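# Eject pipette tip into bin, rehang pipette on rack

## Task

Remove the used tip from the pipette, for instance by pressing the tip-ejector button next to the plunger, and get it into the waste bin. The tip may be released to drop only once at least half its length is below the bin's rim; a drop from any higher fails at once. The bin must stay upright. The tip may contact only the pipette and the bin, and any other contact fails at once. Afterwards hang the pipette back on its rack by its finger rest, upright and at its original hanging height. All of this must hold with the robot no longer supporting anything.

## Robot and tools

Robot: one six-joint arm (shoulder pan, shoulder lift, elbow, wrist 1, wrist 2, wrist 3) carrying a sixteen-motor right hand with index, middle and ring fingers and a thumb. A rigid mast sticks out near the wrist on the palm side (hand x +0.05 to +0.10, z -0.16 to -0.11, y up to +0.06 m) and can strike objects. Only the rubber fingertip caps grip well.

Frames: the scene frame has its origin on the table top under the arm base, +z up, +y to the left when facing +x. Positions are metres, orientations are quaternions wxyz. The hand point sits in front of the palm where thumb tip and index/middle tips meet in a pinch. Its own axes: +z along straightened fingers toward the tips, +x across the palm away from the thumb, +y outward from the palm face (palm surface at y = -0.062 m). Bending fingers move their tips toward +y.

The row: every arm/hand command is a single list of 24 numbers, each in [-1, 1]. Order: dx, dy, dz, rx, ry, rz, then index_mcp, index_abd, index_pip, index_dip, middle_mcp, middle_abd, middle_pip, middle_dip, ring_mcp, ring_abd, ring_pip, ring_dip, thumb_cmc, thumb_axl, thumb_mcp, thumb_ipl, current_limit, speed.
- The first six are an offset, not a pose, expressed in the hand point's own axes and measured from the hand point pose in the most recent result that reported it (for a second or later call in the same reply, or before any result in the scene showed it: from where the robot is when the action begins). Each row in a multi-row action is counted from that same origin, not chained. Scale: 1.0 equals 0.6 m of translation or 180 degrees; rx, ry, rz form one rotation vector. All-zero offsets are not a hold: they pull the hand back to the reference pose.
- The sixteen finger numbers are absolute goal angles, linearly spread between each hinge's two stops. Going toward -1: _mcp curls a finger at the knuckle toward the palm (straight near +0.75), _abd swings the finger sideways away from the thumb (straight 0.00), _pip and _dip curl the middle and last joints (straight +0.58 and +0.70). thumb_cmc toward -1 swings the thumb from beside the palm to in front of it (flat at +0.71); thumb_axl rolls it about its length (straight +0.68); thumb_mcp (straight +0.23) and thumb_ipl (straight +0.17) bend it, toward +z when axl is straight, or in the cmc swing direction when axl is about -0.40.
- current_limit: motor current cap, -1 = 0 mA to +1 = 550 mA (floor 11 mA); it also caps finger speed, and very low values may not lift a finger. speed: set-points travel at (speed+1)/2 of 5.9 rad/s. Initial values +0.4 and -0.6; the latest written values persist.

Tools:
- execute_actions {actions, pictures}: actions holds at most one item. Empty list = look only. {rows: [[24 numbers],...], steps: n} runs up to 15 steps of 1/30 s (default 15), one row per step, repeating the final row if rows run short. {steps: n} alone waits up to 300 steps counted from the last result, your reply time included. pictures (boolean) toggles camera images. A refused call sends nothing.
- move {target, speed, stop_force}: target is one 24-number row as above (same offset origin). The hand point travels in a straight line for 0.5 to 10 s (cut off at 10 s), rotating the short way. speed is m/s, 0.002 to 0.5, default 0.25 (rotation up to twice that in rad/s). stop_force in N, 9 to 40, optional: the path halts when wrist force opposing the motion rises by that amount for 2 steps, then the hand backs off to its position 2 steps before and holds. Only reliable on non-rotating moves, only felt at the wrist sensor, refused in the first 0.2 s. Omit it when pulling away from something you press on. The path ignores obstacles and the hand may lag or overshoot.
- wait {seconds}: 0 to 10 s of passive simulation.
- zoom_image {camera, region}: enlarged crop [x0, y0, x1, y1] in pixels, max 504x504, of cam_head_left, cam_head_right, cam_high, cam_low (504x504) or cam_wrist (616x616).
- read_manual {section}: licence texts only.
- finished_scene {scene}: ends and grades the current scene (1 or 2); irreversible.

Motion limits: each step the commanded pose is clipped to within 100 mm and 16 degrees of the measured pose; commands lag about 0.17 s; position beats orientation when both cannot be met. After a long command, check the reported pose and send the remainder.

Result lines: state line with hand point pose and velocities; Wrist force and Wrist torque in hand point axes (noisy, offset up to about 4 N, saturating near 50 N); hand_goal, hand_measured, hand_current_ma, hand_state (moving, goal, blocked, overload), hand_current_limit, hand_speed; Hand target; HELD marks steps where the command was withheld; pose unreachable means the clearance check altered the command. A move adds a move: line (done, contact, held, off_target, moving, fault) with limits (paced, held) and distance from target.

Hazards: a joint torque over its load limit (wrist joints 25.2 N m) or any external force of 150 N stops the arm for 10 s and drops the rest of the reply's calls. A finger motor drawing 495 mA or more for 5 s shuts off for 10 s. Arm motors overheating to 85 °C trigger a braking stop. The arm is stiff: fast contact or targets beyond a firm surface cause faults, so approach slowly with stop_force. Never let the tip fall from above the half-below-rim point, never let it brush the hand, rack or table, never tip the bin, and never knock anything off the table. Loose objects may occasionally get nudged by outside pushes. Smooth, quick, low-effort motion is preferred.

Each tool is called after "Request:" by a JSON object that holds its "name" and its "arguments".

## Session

Request:
{"name": "execute_actions", "arguments": {"actions": []}}

Scene clock: 0.00 s of 9600.00 s.
end_effector_position=(+0.3866, +0.1860, +0.2980) hand_goal=(+0.754, +0.000, +0.576, +0.696, +0.754, +0.000, +0.576, +0.696, +0.754, +0.000, +0.576, +0.696, +0.714, +0.678, +0.226, +0.168) hand_measured=(+0.754, +0.000, +0.576, +0.696, +0.754, +0.000, +0.576, +0.696, +0.754, +0.000, +0.576, +0.696, +0.714, +0.678, +0.226, +0.168) hand_current_ma=(+0, +0, +0, +0, +0, +0, +0, +0, +0, +0, +0, +0, +0, +0, +0, +0) hand_state=(goal, goal, goal, goal, goal, goal, goal, goal, goal, goal, goal, goal, goal, goal, goal, goal) hand_current_limit=0.40 hand_speed=-0.60 end_effector_quat_wxyz=(-0.592, +0.116, +0.797, +0.028) end_effector_velocity=(+0.000, -0.000, +0.000) end_effector_angular_velocity=(+0.000, -0.001, -0.001)
Joint positions: [-0.112 -1.176  1.527 -0.662 -1.504 -1.46 ]
Joint velocities: [-0.    -0.    -0.    -0.001  0.    -0.   ]
Wrist force (N, on the end effector, along its own x y z axes, offset not removed): no reading
Wrist torque (N m, same axes, about the end effector's origin, offset not removed): no reading
Hand target: +0.387, +0.186, +0.298; -0.592, +0.116, +0.797, +0.028
camera_calibration (this result's frames):
cam_wrist: T_world_to_cam=[[0.360959, 0.441814, -0.821285, 0.0520426], [0.674403, -0.731919, -0.0973355, -0.140311], [-0.644119, -0.518743, -0.562153, 0.644879], [0, 0, 0, 1]] pos_world=[0.491219, 0.208837, 0.391605]

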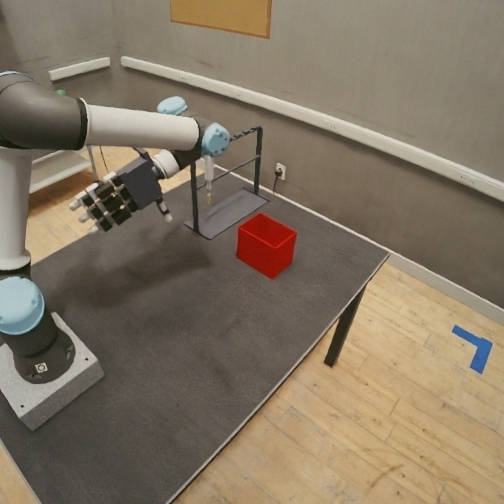

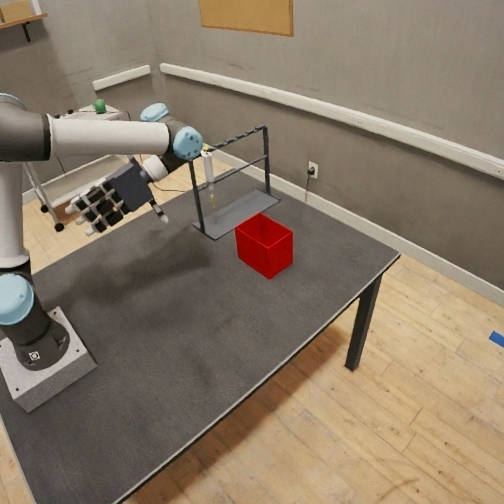

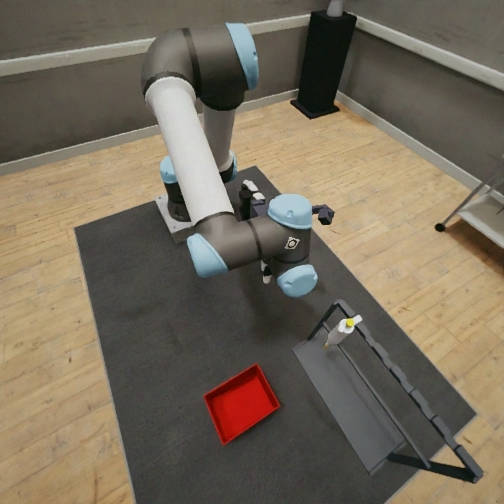

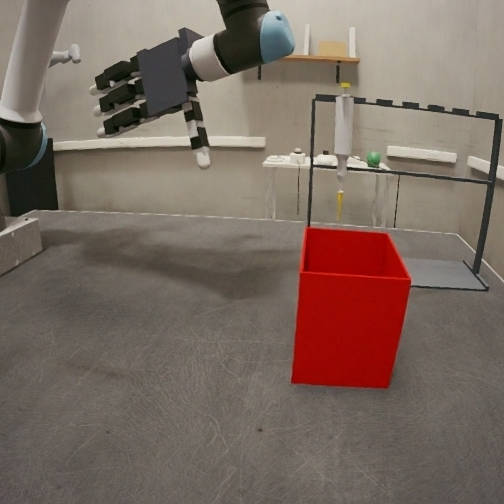

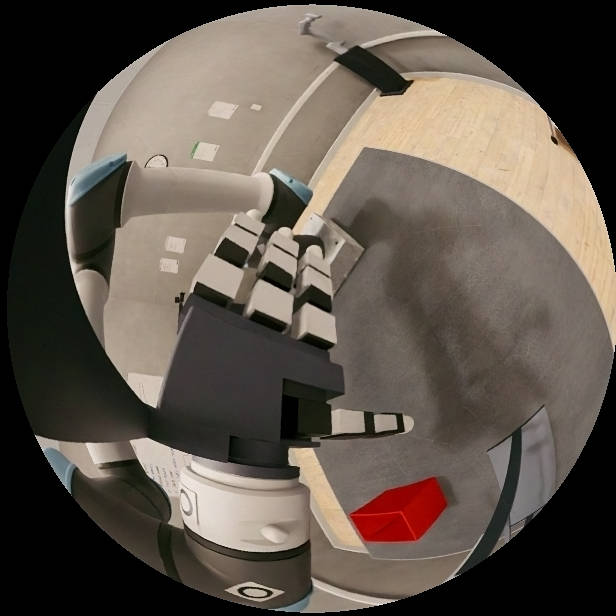

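Request:
{"name": "move", "arguments": {"target": [-0.045,-0.233,-0.42,-0.057,-0.9005,-0.0935,0.2,0,-0.15,0.696,0.2,0,-0.15,0.696,0.754,0,0.576,0.696,0.714,0.678,0.226,0.168,0.5,-0.7], "speed": 0.3}}

Request:
{"name": "zoom_image", "arguments": {"camera": "cam_high", "region": [290,280,400,390]}}

Scene clock: 9.20 s of 9600.00 s.
end_effector_position=(+0.5993, -0.0001, +0.3601) hand_goal=(+0.200, +0.000, -0.150, +0.696, +0.200, +0.000, -0.150, +0.696, +0.754, +0.000, +0.576, +0.696, +0.714, +0.678, +0.226, +0.168) hand_measured=(+0.202, -0.002, -0.148, +0.696, +0.202, -0.002, -0.148, +0.696, +0.754, -0.002, +0.576, +0.696, +0.714, +0.678, +0.224, +0.168) hand_current_ma=(+15, -7, +14, +0, +15, -8, +14, +0, -5, -12, +4, +0, +2, -5, -15, -2) hand_state=(goal, goal, goal, goal, goal, goal, goal, goal, goal, goal, goal, goal, goal, goal, goal, goal) hand_current_limit=0.50 hand_speed=-0.70 end_effector_quat_wxyz=(+0.706, -0.000, +0.708, -0.002) end_effector_velocity=(+0.001, -0.000, +0.000) end_effector_angular_velocity=(+0.002, -0.013, -0.000)
Joint positions: [-0.581 -1.048  2.251 -4.351 -0.982 -1.565]
Joint velocities: [ 0.002  0.012 -0.01  -0.019 -0.002  0.011]
Wrist force (N, on the end effector, along its own x y z axes, offset not removed): [0.5 1.0 0.9]
Wrist torque (N m, same axes, about the end effector's origin, offset not removed): [0.00 -0.11 -0.04]
Hand target: +0.599, -0.000, +0.360; +0.707, -0.000, +0.708, -0.002
Off the commanded pose: 0.001 m, 0 deg.
After step 90, 0.83 s passed at rest.
move: done
camera_calibration (this result's frames):
cam_wrist: T_world_to_cam=[[-0.00977595, 0.587875, 0.808893, -0.25635], [-0.736342, -0.551532, 0.391935, 0.255334], [0.676539, -0.59179, 0.438269, -0.431469], [0, 0, 0, 1]] pos_world=[0.477413, 0.0361876, 0.296385]

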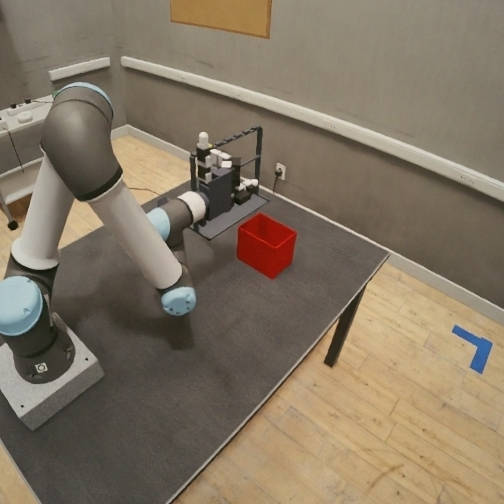

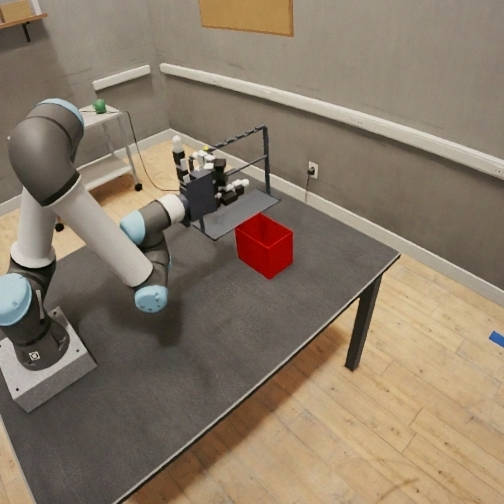

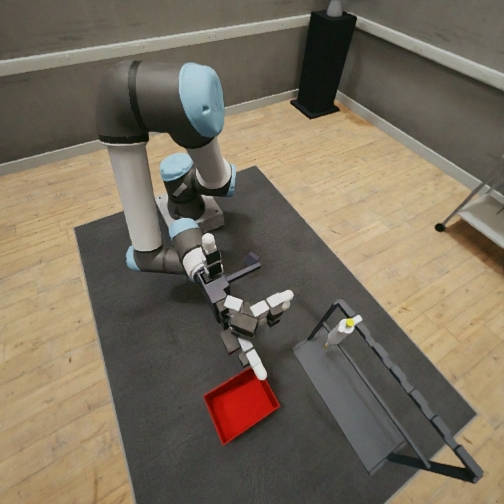

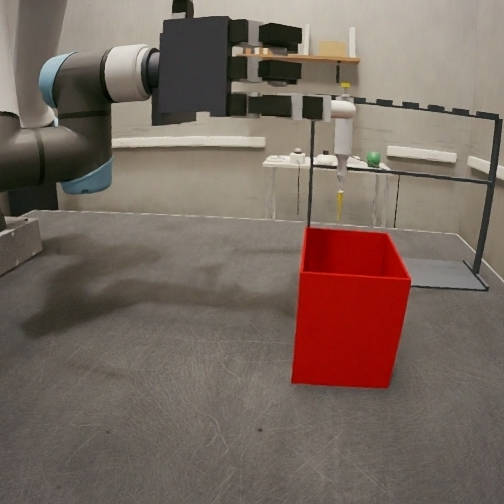

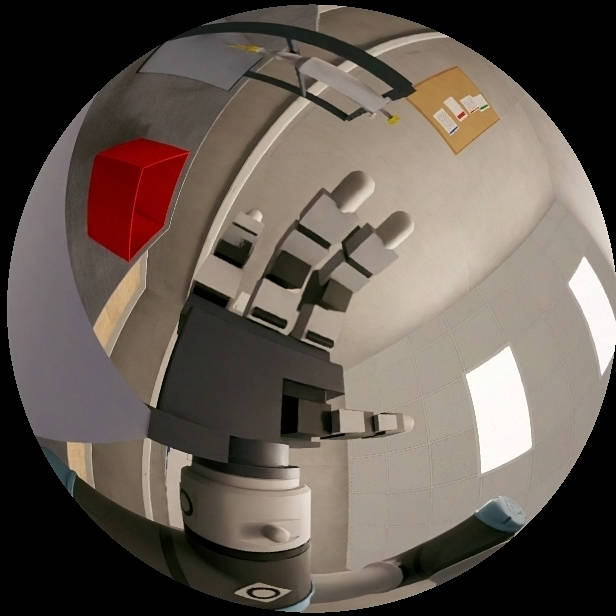

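Region (290, 280, 400, 390) of cam_high's 504x504 image, scaled by 4.582, with more detail than that image has.

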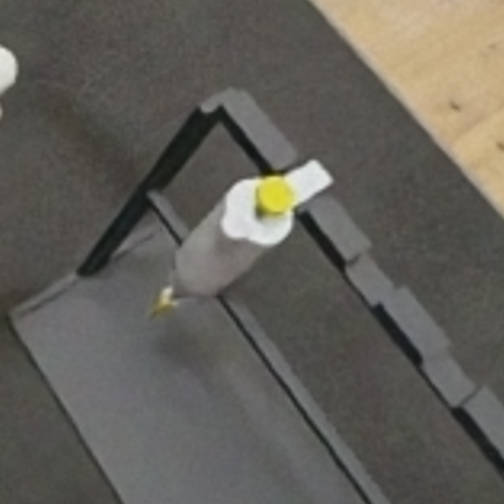

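Same positions.

Request:
{"name": "move", "arguments": {"target": [0.181,0.1,0.246,0,0,0,0.2,0,-0.15,0.696,0.2,0,-0.15,0.696,0.754,0,0.576,0.696,0.714,0.678,0.226,0.168,0.5,-0.7], "speed": 0.15}}

Request:
{"name": "move", "arguments": {"target": [0,0.196,0,0,0,0,0.2,0,-0.15,0.696,0.2,0,-0.15,0.696,0.754,0,0.576,0.696,0.714,0.678,0.226,0.168,0.5,-0.7], "speed": 0.04, "stop_force": 10}}

Request:
{"name": "zoom_image", "arguments": {"camera": "cam_high", "region": [290,280,400,390]}}

Scene clock: 14.20 s of 9600.00 s.
end_effector_position=(+0.7462, +0.0596, +0.2508) hand_goal=(+0.200, +0.000, -0.150, +0.696, +0.200, +0.000, -0.150, +0.696, +0.754, +0.000, +0.576, +0.696, +0.714, +0.678, +0.226, +0.168) hand_measured=(+0.202, -0.002, -0.148, +0.696, +0.202, -0.002, -0.148, +0.696, +0.754, -0.002, +0.576, +0.696, +0.714, +0.678, +0.224, +0.168) hand_current_ma=(+13, -8, +13, +0, +13, -9, +13, +0, -5, -13, +4, +0, +2, -5, -13, -2) hand_state=(goal, goal, goal, goal, goal, goal, goal, goal, goal, goal, goal, goal, goal, goal, goal, goal) hand_current_limit=0.50 hand_speed=-0.70 end_effector_quat_wxyz=(+0.706, -0.000, +0.708, -0.002) end_effector_velocity=(+0.002, +0.001, -0.001) end_effector_angular_velocity=(+0.000, +0.001, +0.001)
Joint positions: [-0.301 -0.64   1.797 -4.304 -1.262 -1.566]
Joint velocities: [ 0.003  0.004 -0.007  0.004 -0.002 -0.   ]
Wrist force (N, on the end effector, along its own x y z axes, offset not removed): [0.0 1.1 -0.7]
Wrist torque (N m, same axes, about the end effector's origin, offset not removed): [0.09 -0.05 0.01]
Hand target: +0.746, +0.060, +0.251; +0.706, -0.000, +0.708, -0.002
Off the commanded pose: 0.001 m, 0 deg.
After step 90, 0.13 s passed at rest.
move: done
camera_calibration (this result's frames):
cam_wrist: T_world_to_cam=[[-0.00992925, 0.587529, 0.809142, -0.201563], [-0.736416, -0.5517, 0.391559, 0.43941], [0.676456, -0.591978, 0.438144, -0.447559], [0, 0, 0, 1]] pos_world=[0.624341, 0.095901, 0.187133]

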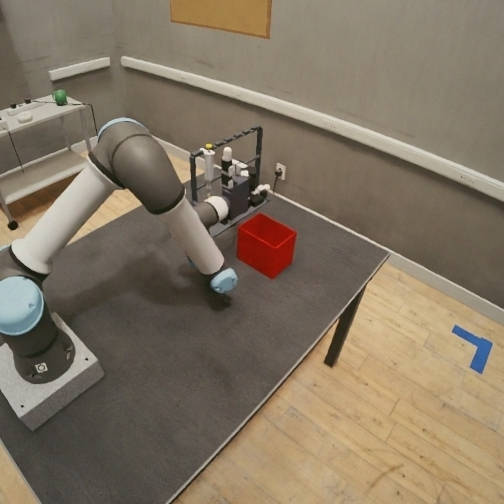

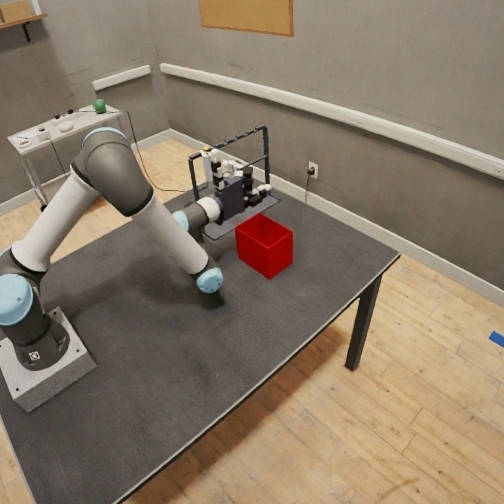

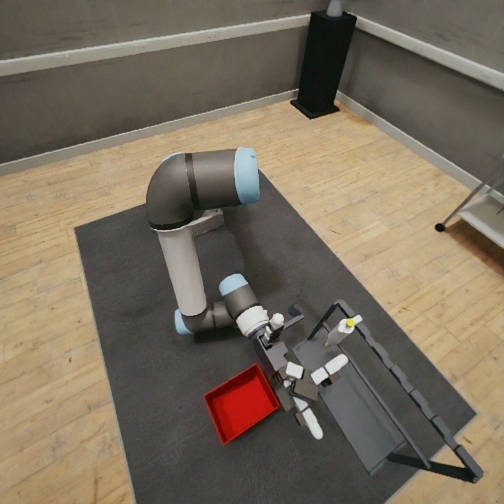

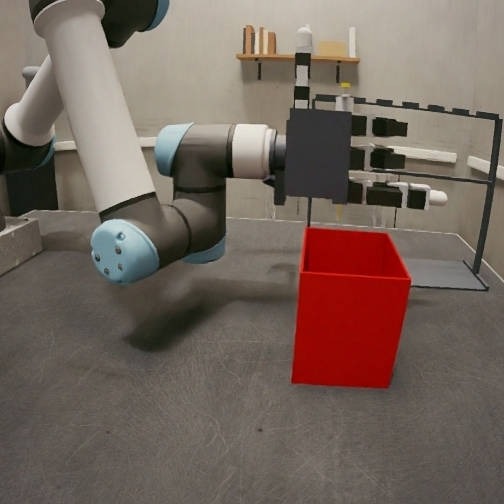

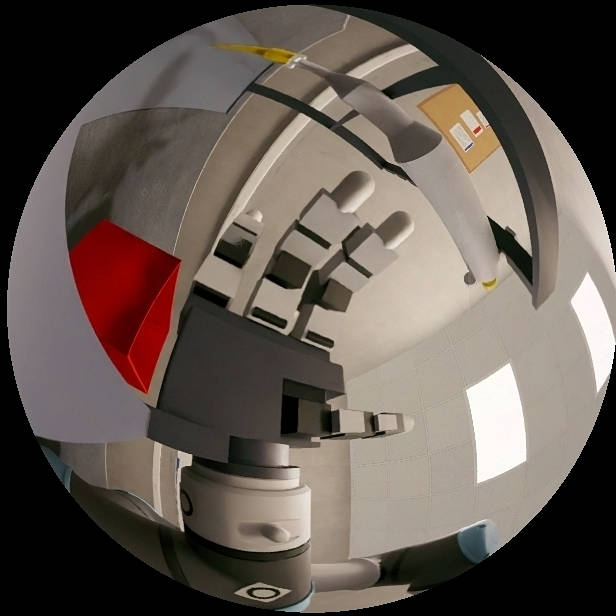

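Scene clock: 17.50 s of 9600.00 s.
end_effector_position=(+0.7464, +0.1770, +0.2507) hand_goal=(+0.200, +0.000, -0.150, +0.696, +0.200, +0.000, -0.150, +0.696, +0.754, +0.000, +0.576, +0.696, +0.714, +0.678, +0.226, +0.168) hand_measured=(+0.202, -0.002, -0.148, +0.696, +0.202, -0.002, -0.148, +0.696, +0.754, -0.002, +0.576, +0.696, +0.714, +0.678, +0.224, +0.168) hand_current_ma=(+13, -8, +13, +0, +13, -9, +13, +0, -5, -13, +4, +0, +2, -5, -13, -2) hand_state=(goal, goal, goal, goal, goal, goal, goal, goal, goal, goal, goal, goal, goal, goal, goal, goal) hand_current_limit=0.50 hand_speed=-0.70 end_effector_quat_wxyz=(+0.706, -0.000, +0.708, -0.002) end_effector_velocity=(+0.001, +0.002, -0.000) end_effector_angular_velocity=(+0.000, +0.002, -0.000)
Joint positions: [-0.071 -0.634  1.773 -4.287 -1.492 -1.567]
Joint velocities: [ 0.005  0.001 -0.003  0.004 -0.005 -0.   ]
Wrist force (N, on the end effector, along its own x y z axes, offset not removed): [-0.3 -1.2 -1.1]
Wrist torque (N m, same axes, about the end effector's origin, offset not removed): [-0.20 0.10 -0.09]
Hand target: +0.746, +0.177, +0.251; +0.706, -0.000, +0.708, -0.002
Off the commanded pose: 0.000 m, 0 deg.
move: done
camera_calibration (this result's frames):
cam_wrist: T_world_to_cam=[[-0.010002, 0.58721, 0.809373, -0.270376], [-0.736435, -0.551868, 0.391286, 0.504452], [0.676434, -0.592137, 0.437962, -0.378012], [0, 0, 0, 1]] pos_world=[0.624492, 0.213323, 0.187005]

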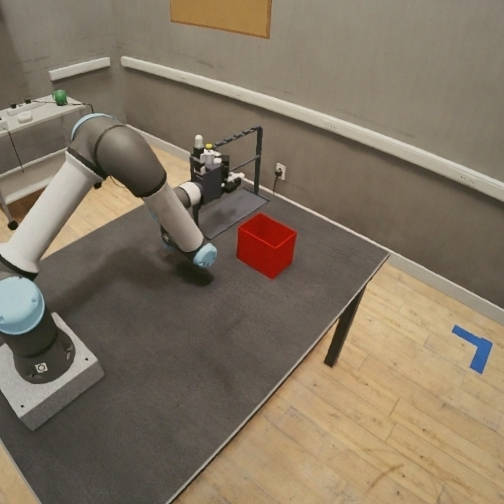

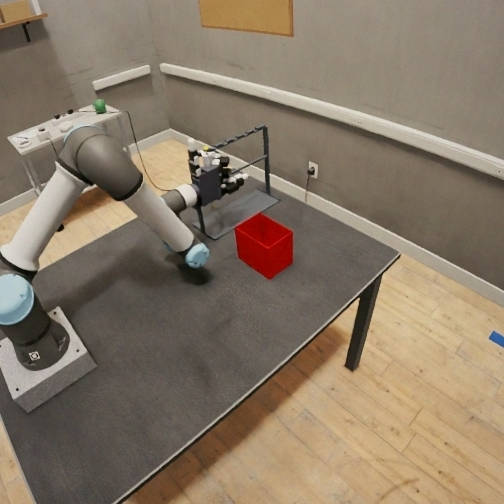

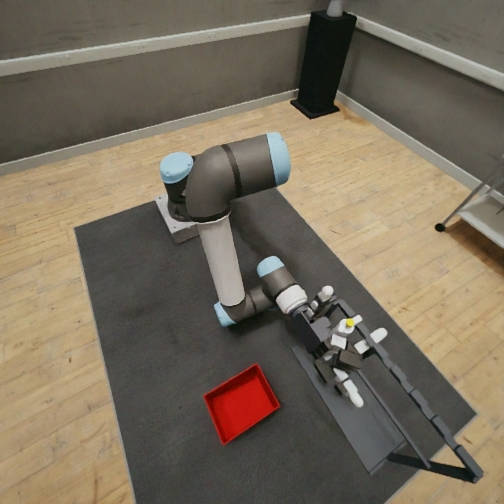

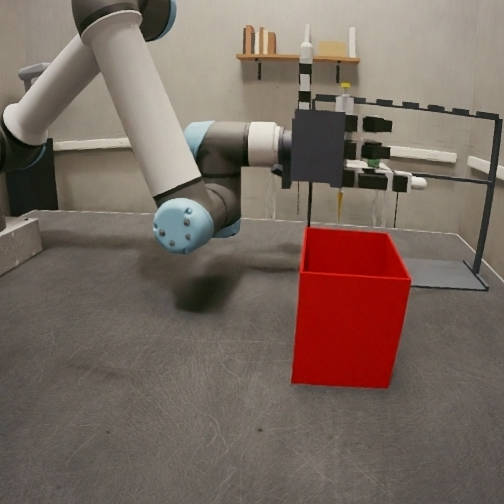

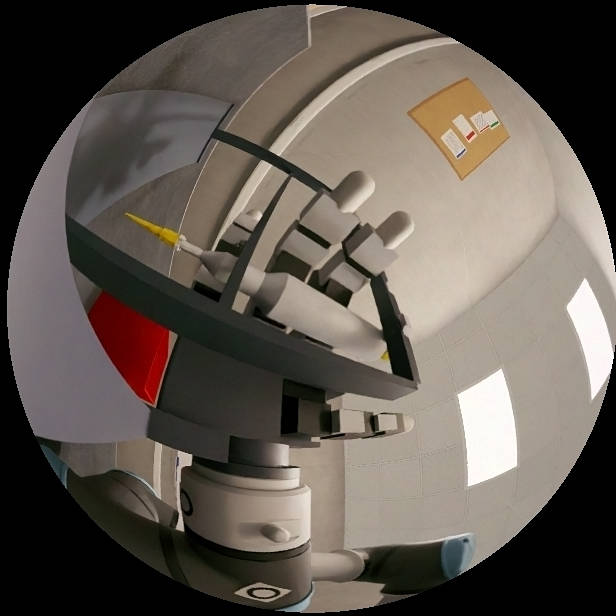

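Region (290, 280, 400, 390) of cam_high's 504x504 image, scaled by 4.582, with more detail than that image has.

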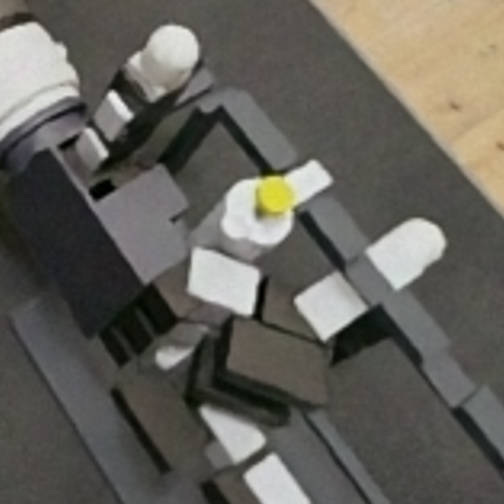

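Request:
{"name": "move", "arguments": {"target": [0,0.004,0,0,0,0,0.2,0,-0.72,-0.6,0.2,0,-0.72,-0.6,0.754,0,0.576,0.696,0.714,0.678,0.226,0.168,0.6,-0.8], "speed": 0.01}}

Request:
{"name": "move", "arguments": {"target": [-0.018,0,0,0,0,0,0.2,0,-0.8,-0.6,0.2,0,-0.8,-0.6,0.754,0,0.576,0.696,0.714,0.678,0.226,0.168,0.6,-0.8], "speed": 0.01}}

Request:
{"name": "move", "arguments": {"target": [0,-0.03,0,0,0,0,0.2,0,-0.8,-0.6,0.2,0,-0.8,-0.6,0.754,0,0.576,0.696,0.714,0.678,0.226,0.168,0.6,-0.8], "speed": 0.015}}

Request:
{"name": "zoom_image", "arguments": {"camera": "cam_high", "region": [290,280,400,390]}}

Scene clock: 23.90 s of 9600.00 s.
end_effector_position=(+0.7464, +0.1794, +0.2507) hand_goal=(+0.200, +0.000, -0.720, -0.600, +0.200, +0.000, -0.720, -0.600, +0.754, +0.000, +0.576, +0.696, +0.714, +0.678, +0.226, +0.168) hand_measured=(+0.202, -0.002, -0.684, -0.382, +0.202, -0.002, -0.684, -0.376, +0.754, -0.002, +0.576, +0.696, +0.714, +0.678, +0.224, +0.168) hand_current_ma=(+7, -8, +214, +440, +9, -9, +210, +440, -5, -13, +4, +0, +2, -5, -13, -2) hand_state=(goal, goal, blocked, blocked, goal, goal, blocked, blocked, goal, goal, goal, goal, goal, goal, goal, goal) hand_current_limit=0.60 hand_speed=-0.80 end_effector_quat_wxyz=(+0.706, -0.000, +0.708, -0.002) end_effector_velocity=(+0.000, -0.001, +0.000) end_effector_angular_velocity=(-0.000, -0.002, -0.001)
Joint positions: [-0.066 -0.633  1.772 -4.286 -1.497 -1.567]
Joint velocities: [-0.001 -0.    -0.    -0.001 -0.    -0.   ]
Wrist force (N, on the end effector, along its own x y z axes, offset not removed): [-2.1 0.5 -2.2]
Wrist torque (N m, same axes, about the end effector's origin, offset not removed): [0.21 0.29 -0.15]
Hand target: +0.746, +0.179, +0.251; +0.706, -0.000, +0.708, -0.002
Off the commanded pose: 0.000 m, 0 deg.
After step 90, 0.80 s passed at rest.
move: done
camera_calibration (this result's frames):
cam_wrist: T_world_to_cam=[[-0.00999714, 0.587203, 0.809378, -0.271787], [-0.736436, -0.551869, 0.391284, 0.505783], [0.676434, -0.592143, 0.437954, -0.376588], [0, 0, 0, 1]] pos_world=[0.624496, 0.215726, 0.187002]

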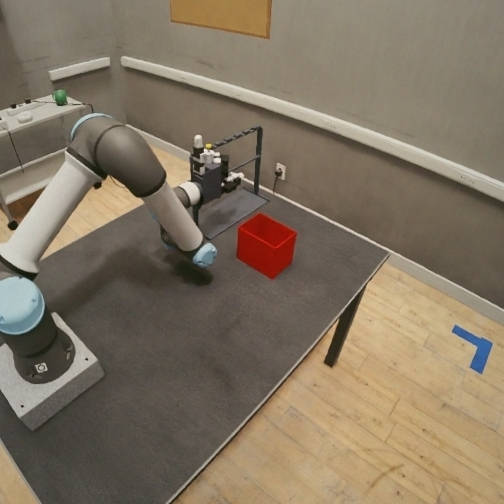

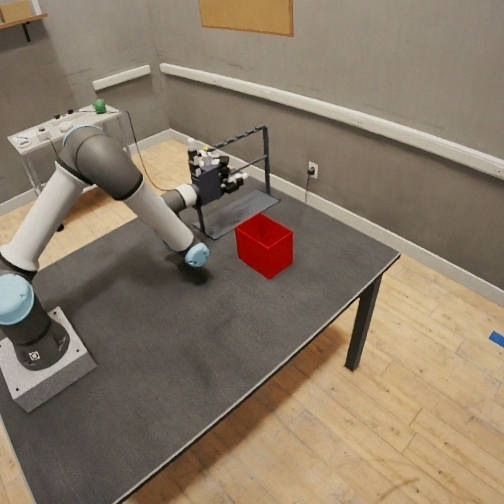

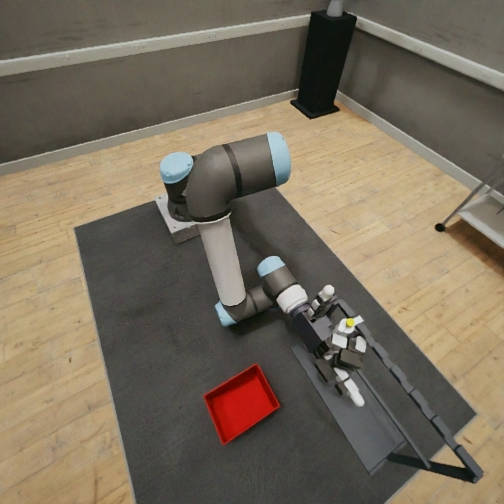

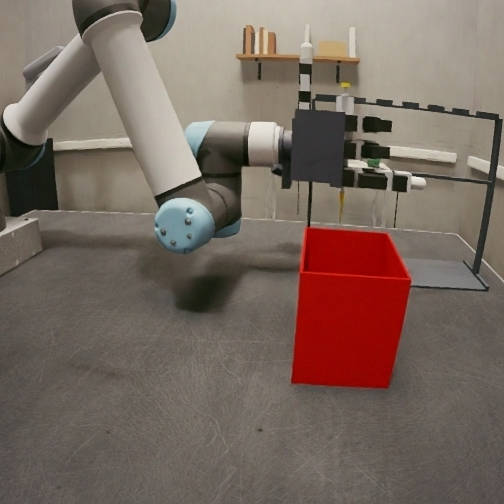

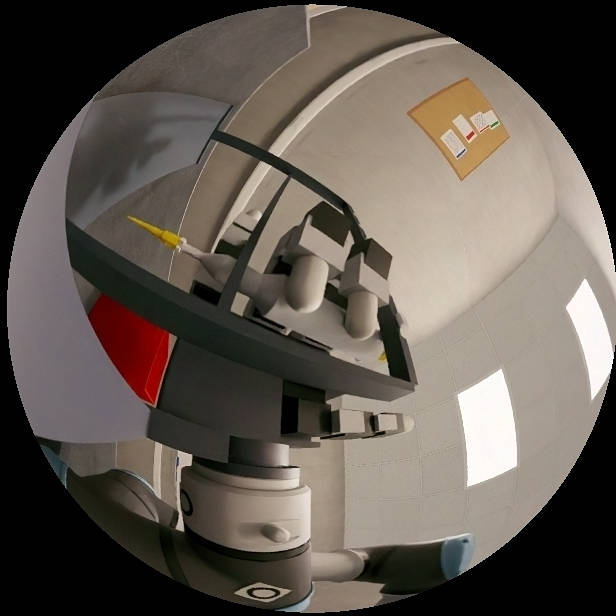

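Scene clock: 25.20 s of 9600.00 s.
end_effector_position=(+0.7464, +0.1794, +0.2613) hand_goal=(+0.200, +0.000, -0.800, -0.600, +0.200, +0.000, -0.800, -0.600, +0.754, +0.000, +0.576, +0.696, +0.714, +0.678, +0.226, +0.168) hand_measured=(+0.202, -0.002, -0.684, -0.382, +0.202, -0.002, -0.684, -0.376, +0.754, -0.002, +0.576, +0.696, +0.714, +0.678, +0.224, +0.168) hand_current_ma=(+6, -8, +440, +440, +9, -9, +440, +440, -5, -13, +4, +0, +2, -5, -13, -2) hand_state=(goal, goal, blocked, blocked, goal, goal, blocked, blocked, goal, goal, goal, goal, goal, goal, goal, goal) hand_current_limit=0.60 hand_speed=-0.80 end_effector_quat_wxyz=(+0.706, -0.000, +0.708, -0.002) end_effector_velocity=(+0.000, -0.001, +0.002) end_effector_angular_velocity=(-0.000, -0.000, -0.001)
Joint positions: [-0.066 -0.656  1.778 -4.269 -1.496 -1.567]
Joint velocities: [-0.001 -0.005  0.001  0.004 -0.    -0.   ]
Wrist force (N, on the end effector, along its own x y z axes, offset not removed): [0.5 -2.3 -1.3]
Wrist torque (N m, same axes, about the end effector's origin, offset not removed): [-0.28 0.08 -0.21]
Hand target: +0.746, +0.179, +0.261; +0.706, -0.000, +0.708, -0.002
Off the commanded pose: 0.000 m, 0 deg.
move: done
camera_calibration (this result's frames):
cam_wrist: T_world_to_cam=[[-0.0100306, 0.587205, 0.809376, -0.280349], [-0.73642, -0.551896, 0.391275, 0.501697], [0.67645, -0.592117, 0.437965, -0.381242], [0, 0, 0, 1]] pos_world=[0.624539, 0.215767, 0.197577]

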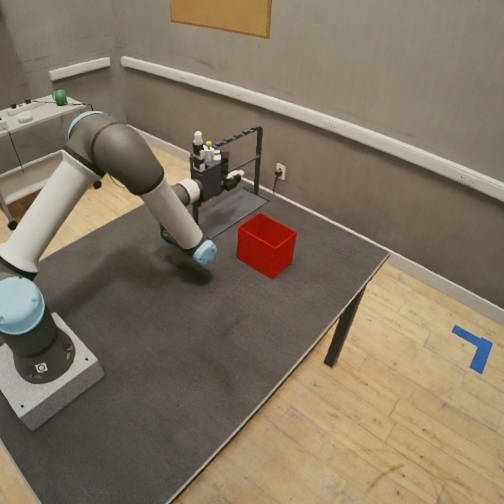

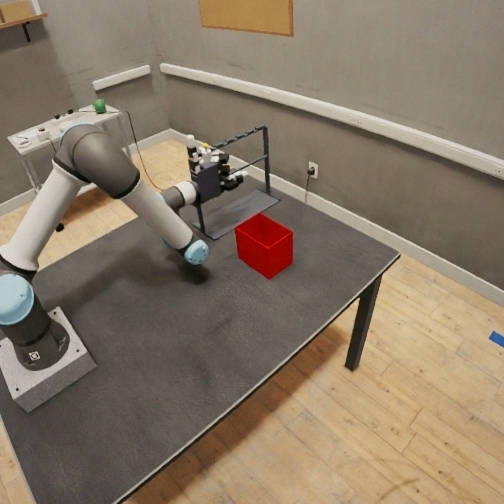

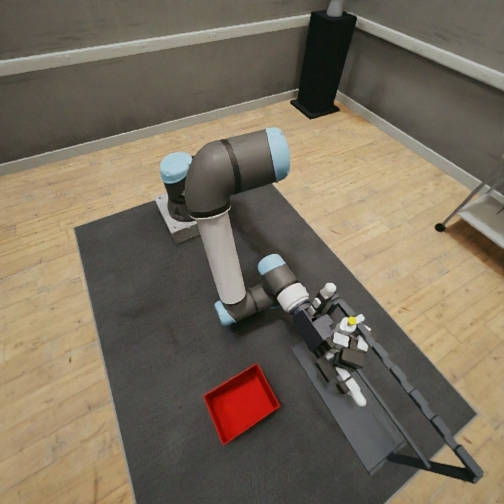

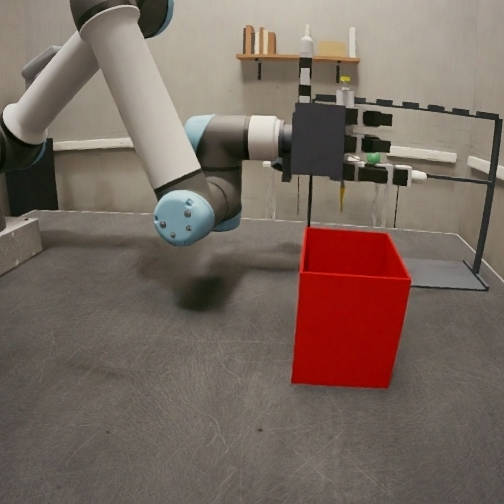

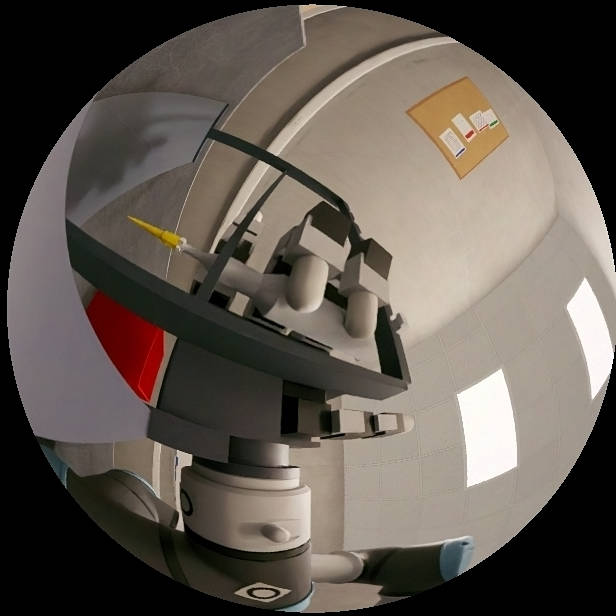

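Scene clock: 26.67 s of 9600.00 s.
end_effector_position=(+0.7464, +0.1617, +0.2613) hand_goal=(+0.200, +0.000, -0.800, -0.600, +0.200, +0.000, -0.800, -0.600, +0.754, +0.000, +0.576, +0.696, +0.714, +0.678, +0.226, +0.168) hand_measured=(+0.202, -0.002, -0.684, -0.382, +0.202, -0.002, -0.684, -0.376, +0.754, -0.002, +0.576, +0.696, +0.714, +0.678, +0.224, +0.168) hand_current_ma=(+6, -8, +440, +440, +9, -9, +440, +440, -5, -13, +4, +0, +2, -5, -13, -2) hand_state=(goal, goal, blocked, blocked, goal, goal, blocked, blocked, goal, goal, goal, goal, goal, goal, goal, goal) hand_current_limit=0.60 hand_speed=-0.80 end_effector_quat_wxyz=(+0.706, -0.000, +0.708, -0.002) end_effector_velocity=(-0.000, -0.002, +0.000) end_effector_angular_velocity=(-0.000, -0.001, -0.000)
Joint positions: [-0.101 -0.659  1.788 -4.276 -1.461 -1.567]
Joint velocities: [-0.005 -0.001  0.001 -0.001  0.005 -0.   ]
Wrist force (N, on the end effector, along its own x y z axes, offset not removed): [-0.9 -3.3 -1.1]
Wrist torque (N m, same axes, about the end effector's origin, offset not removed): [-0.46 0.25 -0.29]
Hand target: +0.746, +0.161, +0.261; +0.706, -0.000, +0.708, -0.002
Off the commanded pose: 0.000 m, 0 deg.
move: done
camera_calibration (this result's frames):
cam_wrist: T_world_to_cam=[[-0.0100184, 0.587254, 0.809341, -0.269947], [-0.736426, -0.551862, 0.391312, 0.491864], [0.676444, -0.592099, 0.437998, -0.391758], [0, 0, 0, 1]] pos_world=[0.62452, 0.198009, 0.197596]

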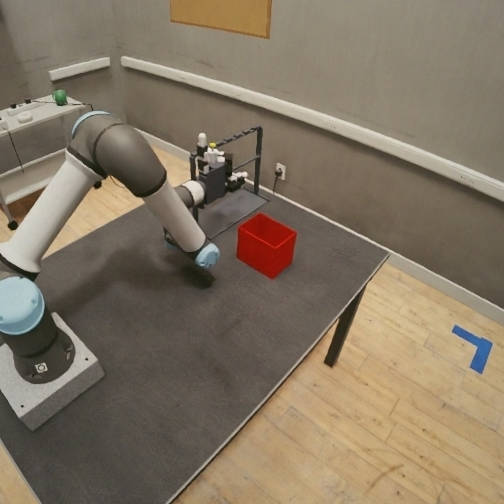

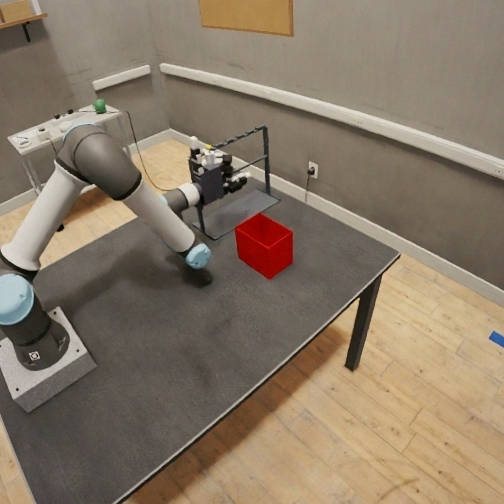

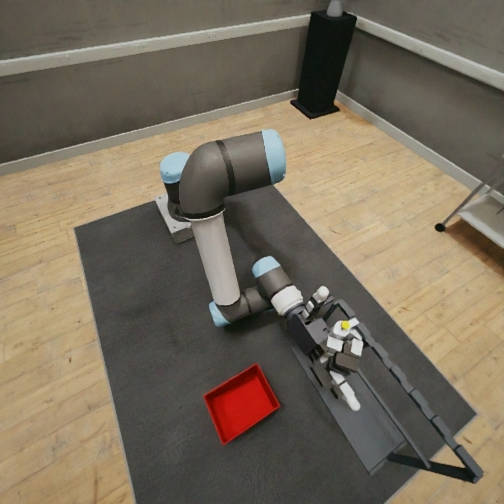

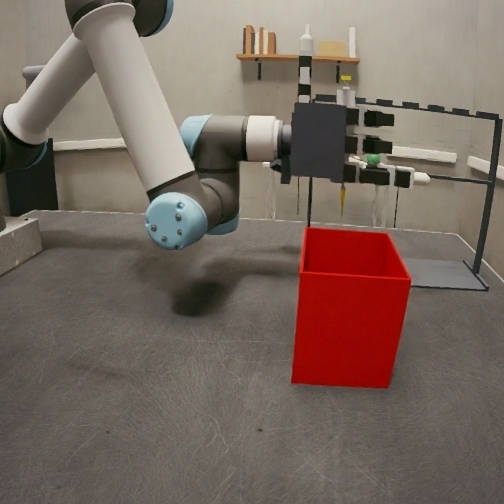

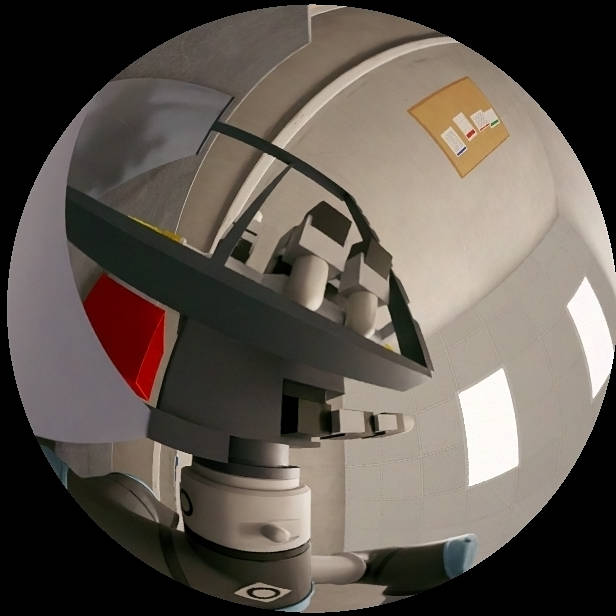

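Region (290, 280, 400, 390) of cam_high's 504x504 image, scaled by 4.582, with more detail than that image has.

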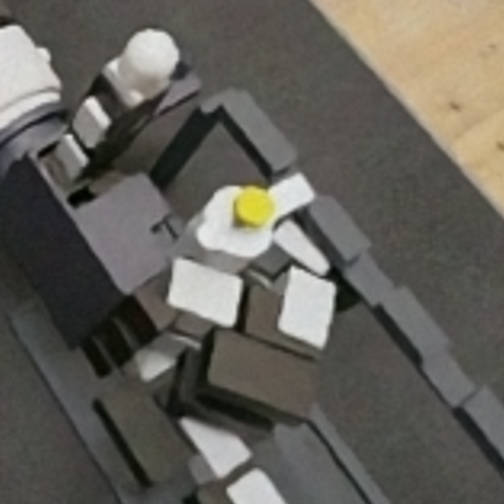

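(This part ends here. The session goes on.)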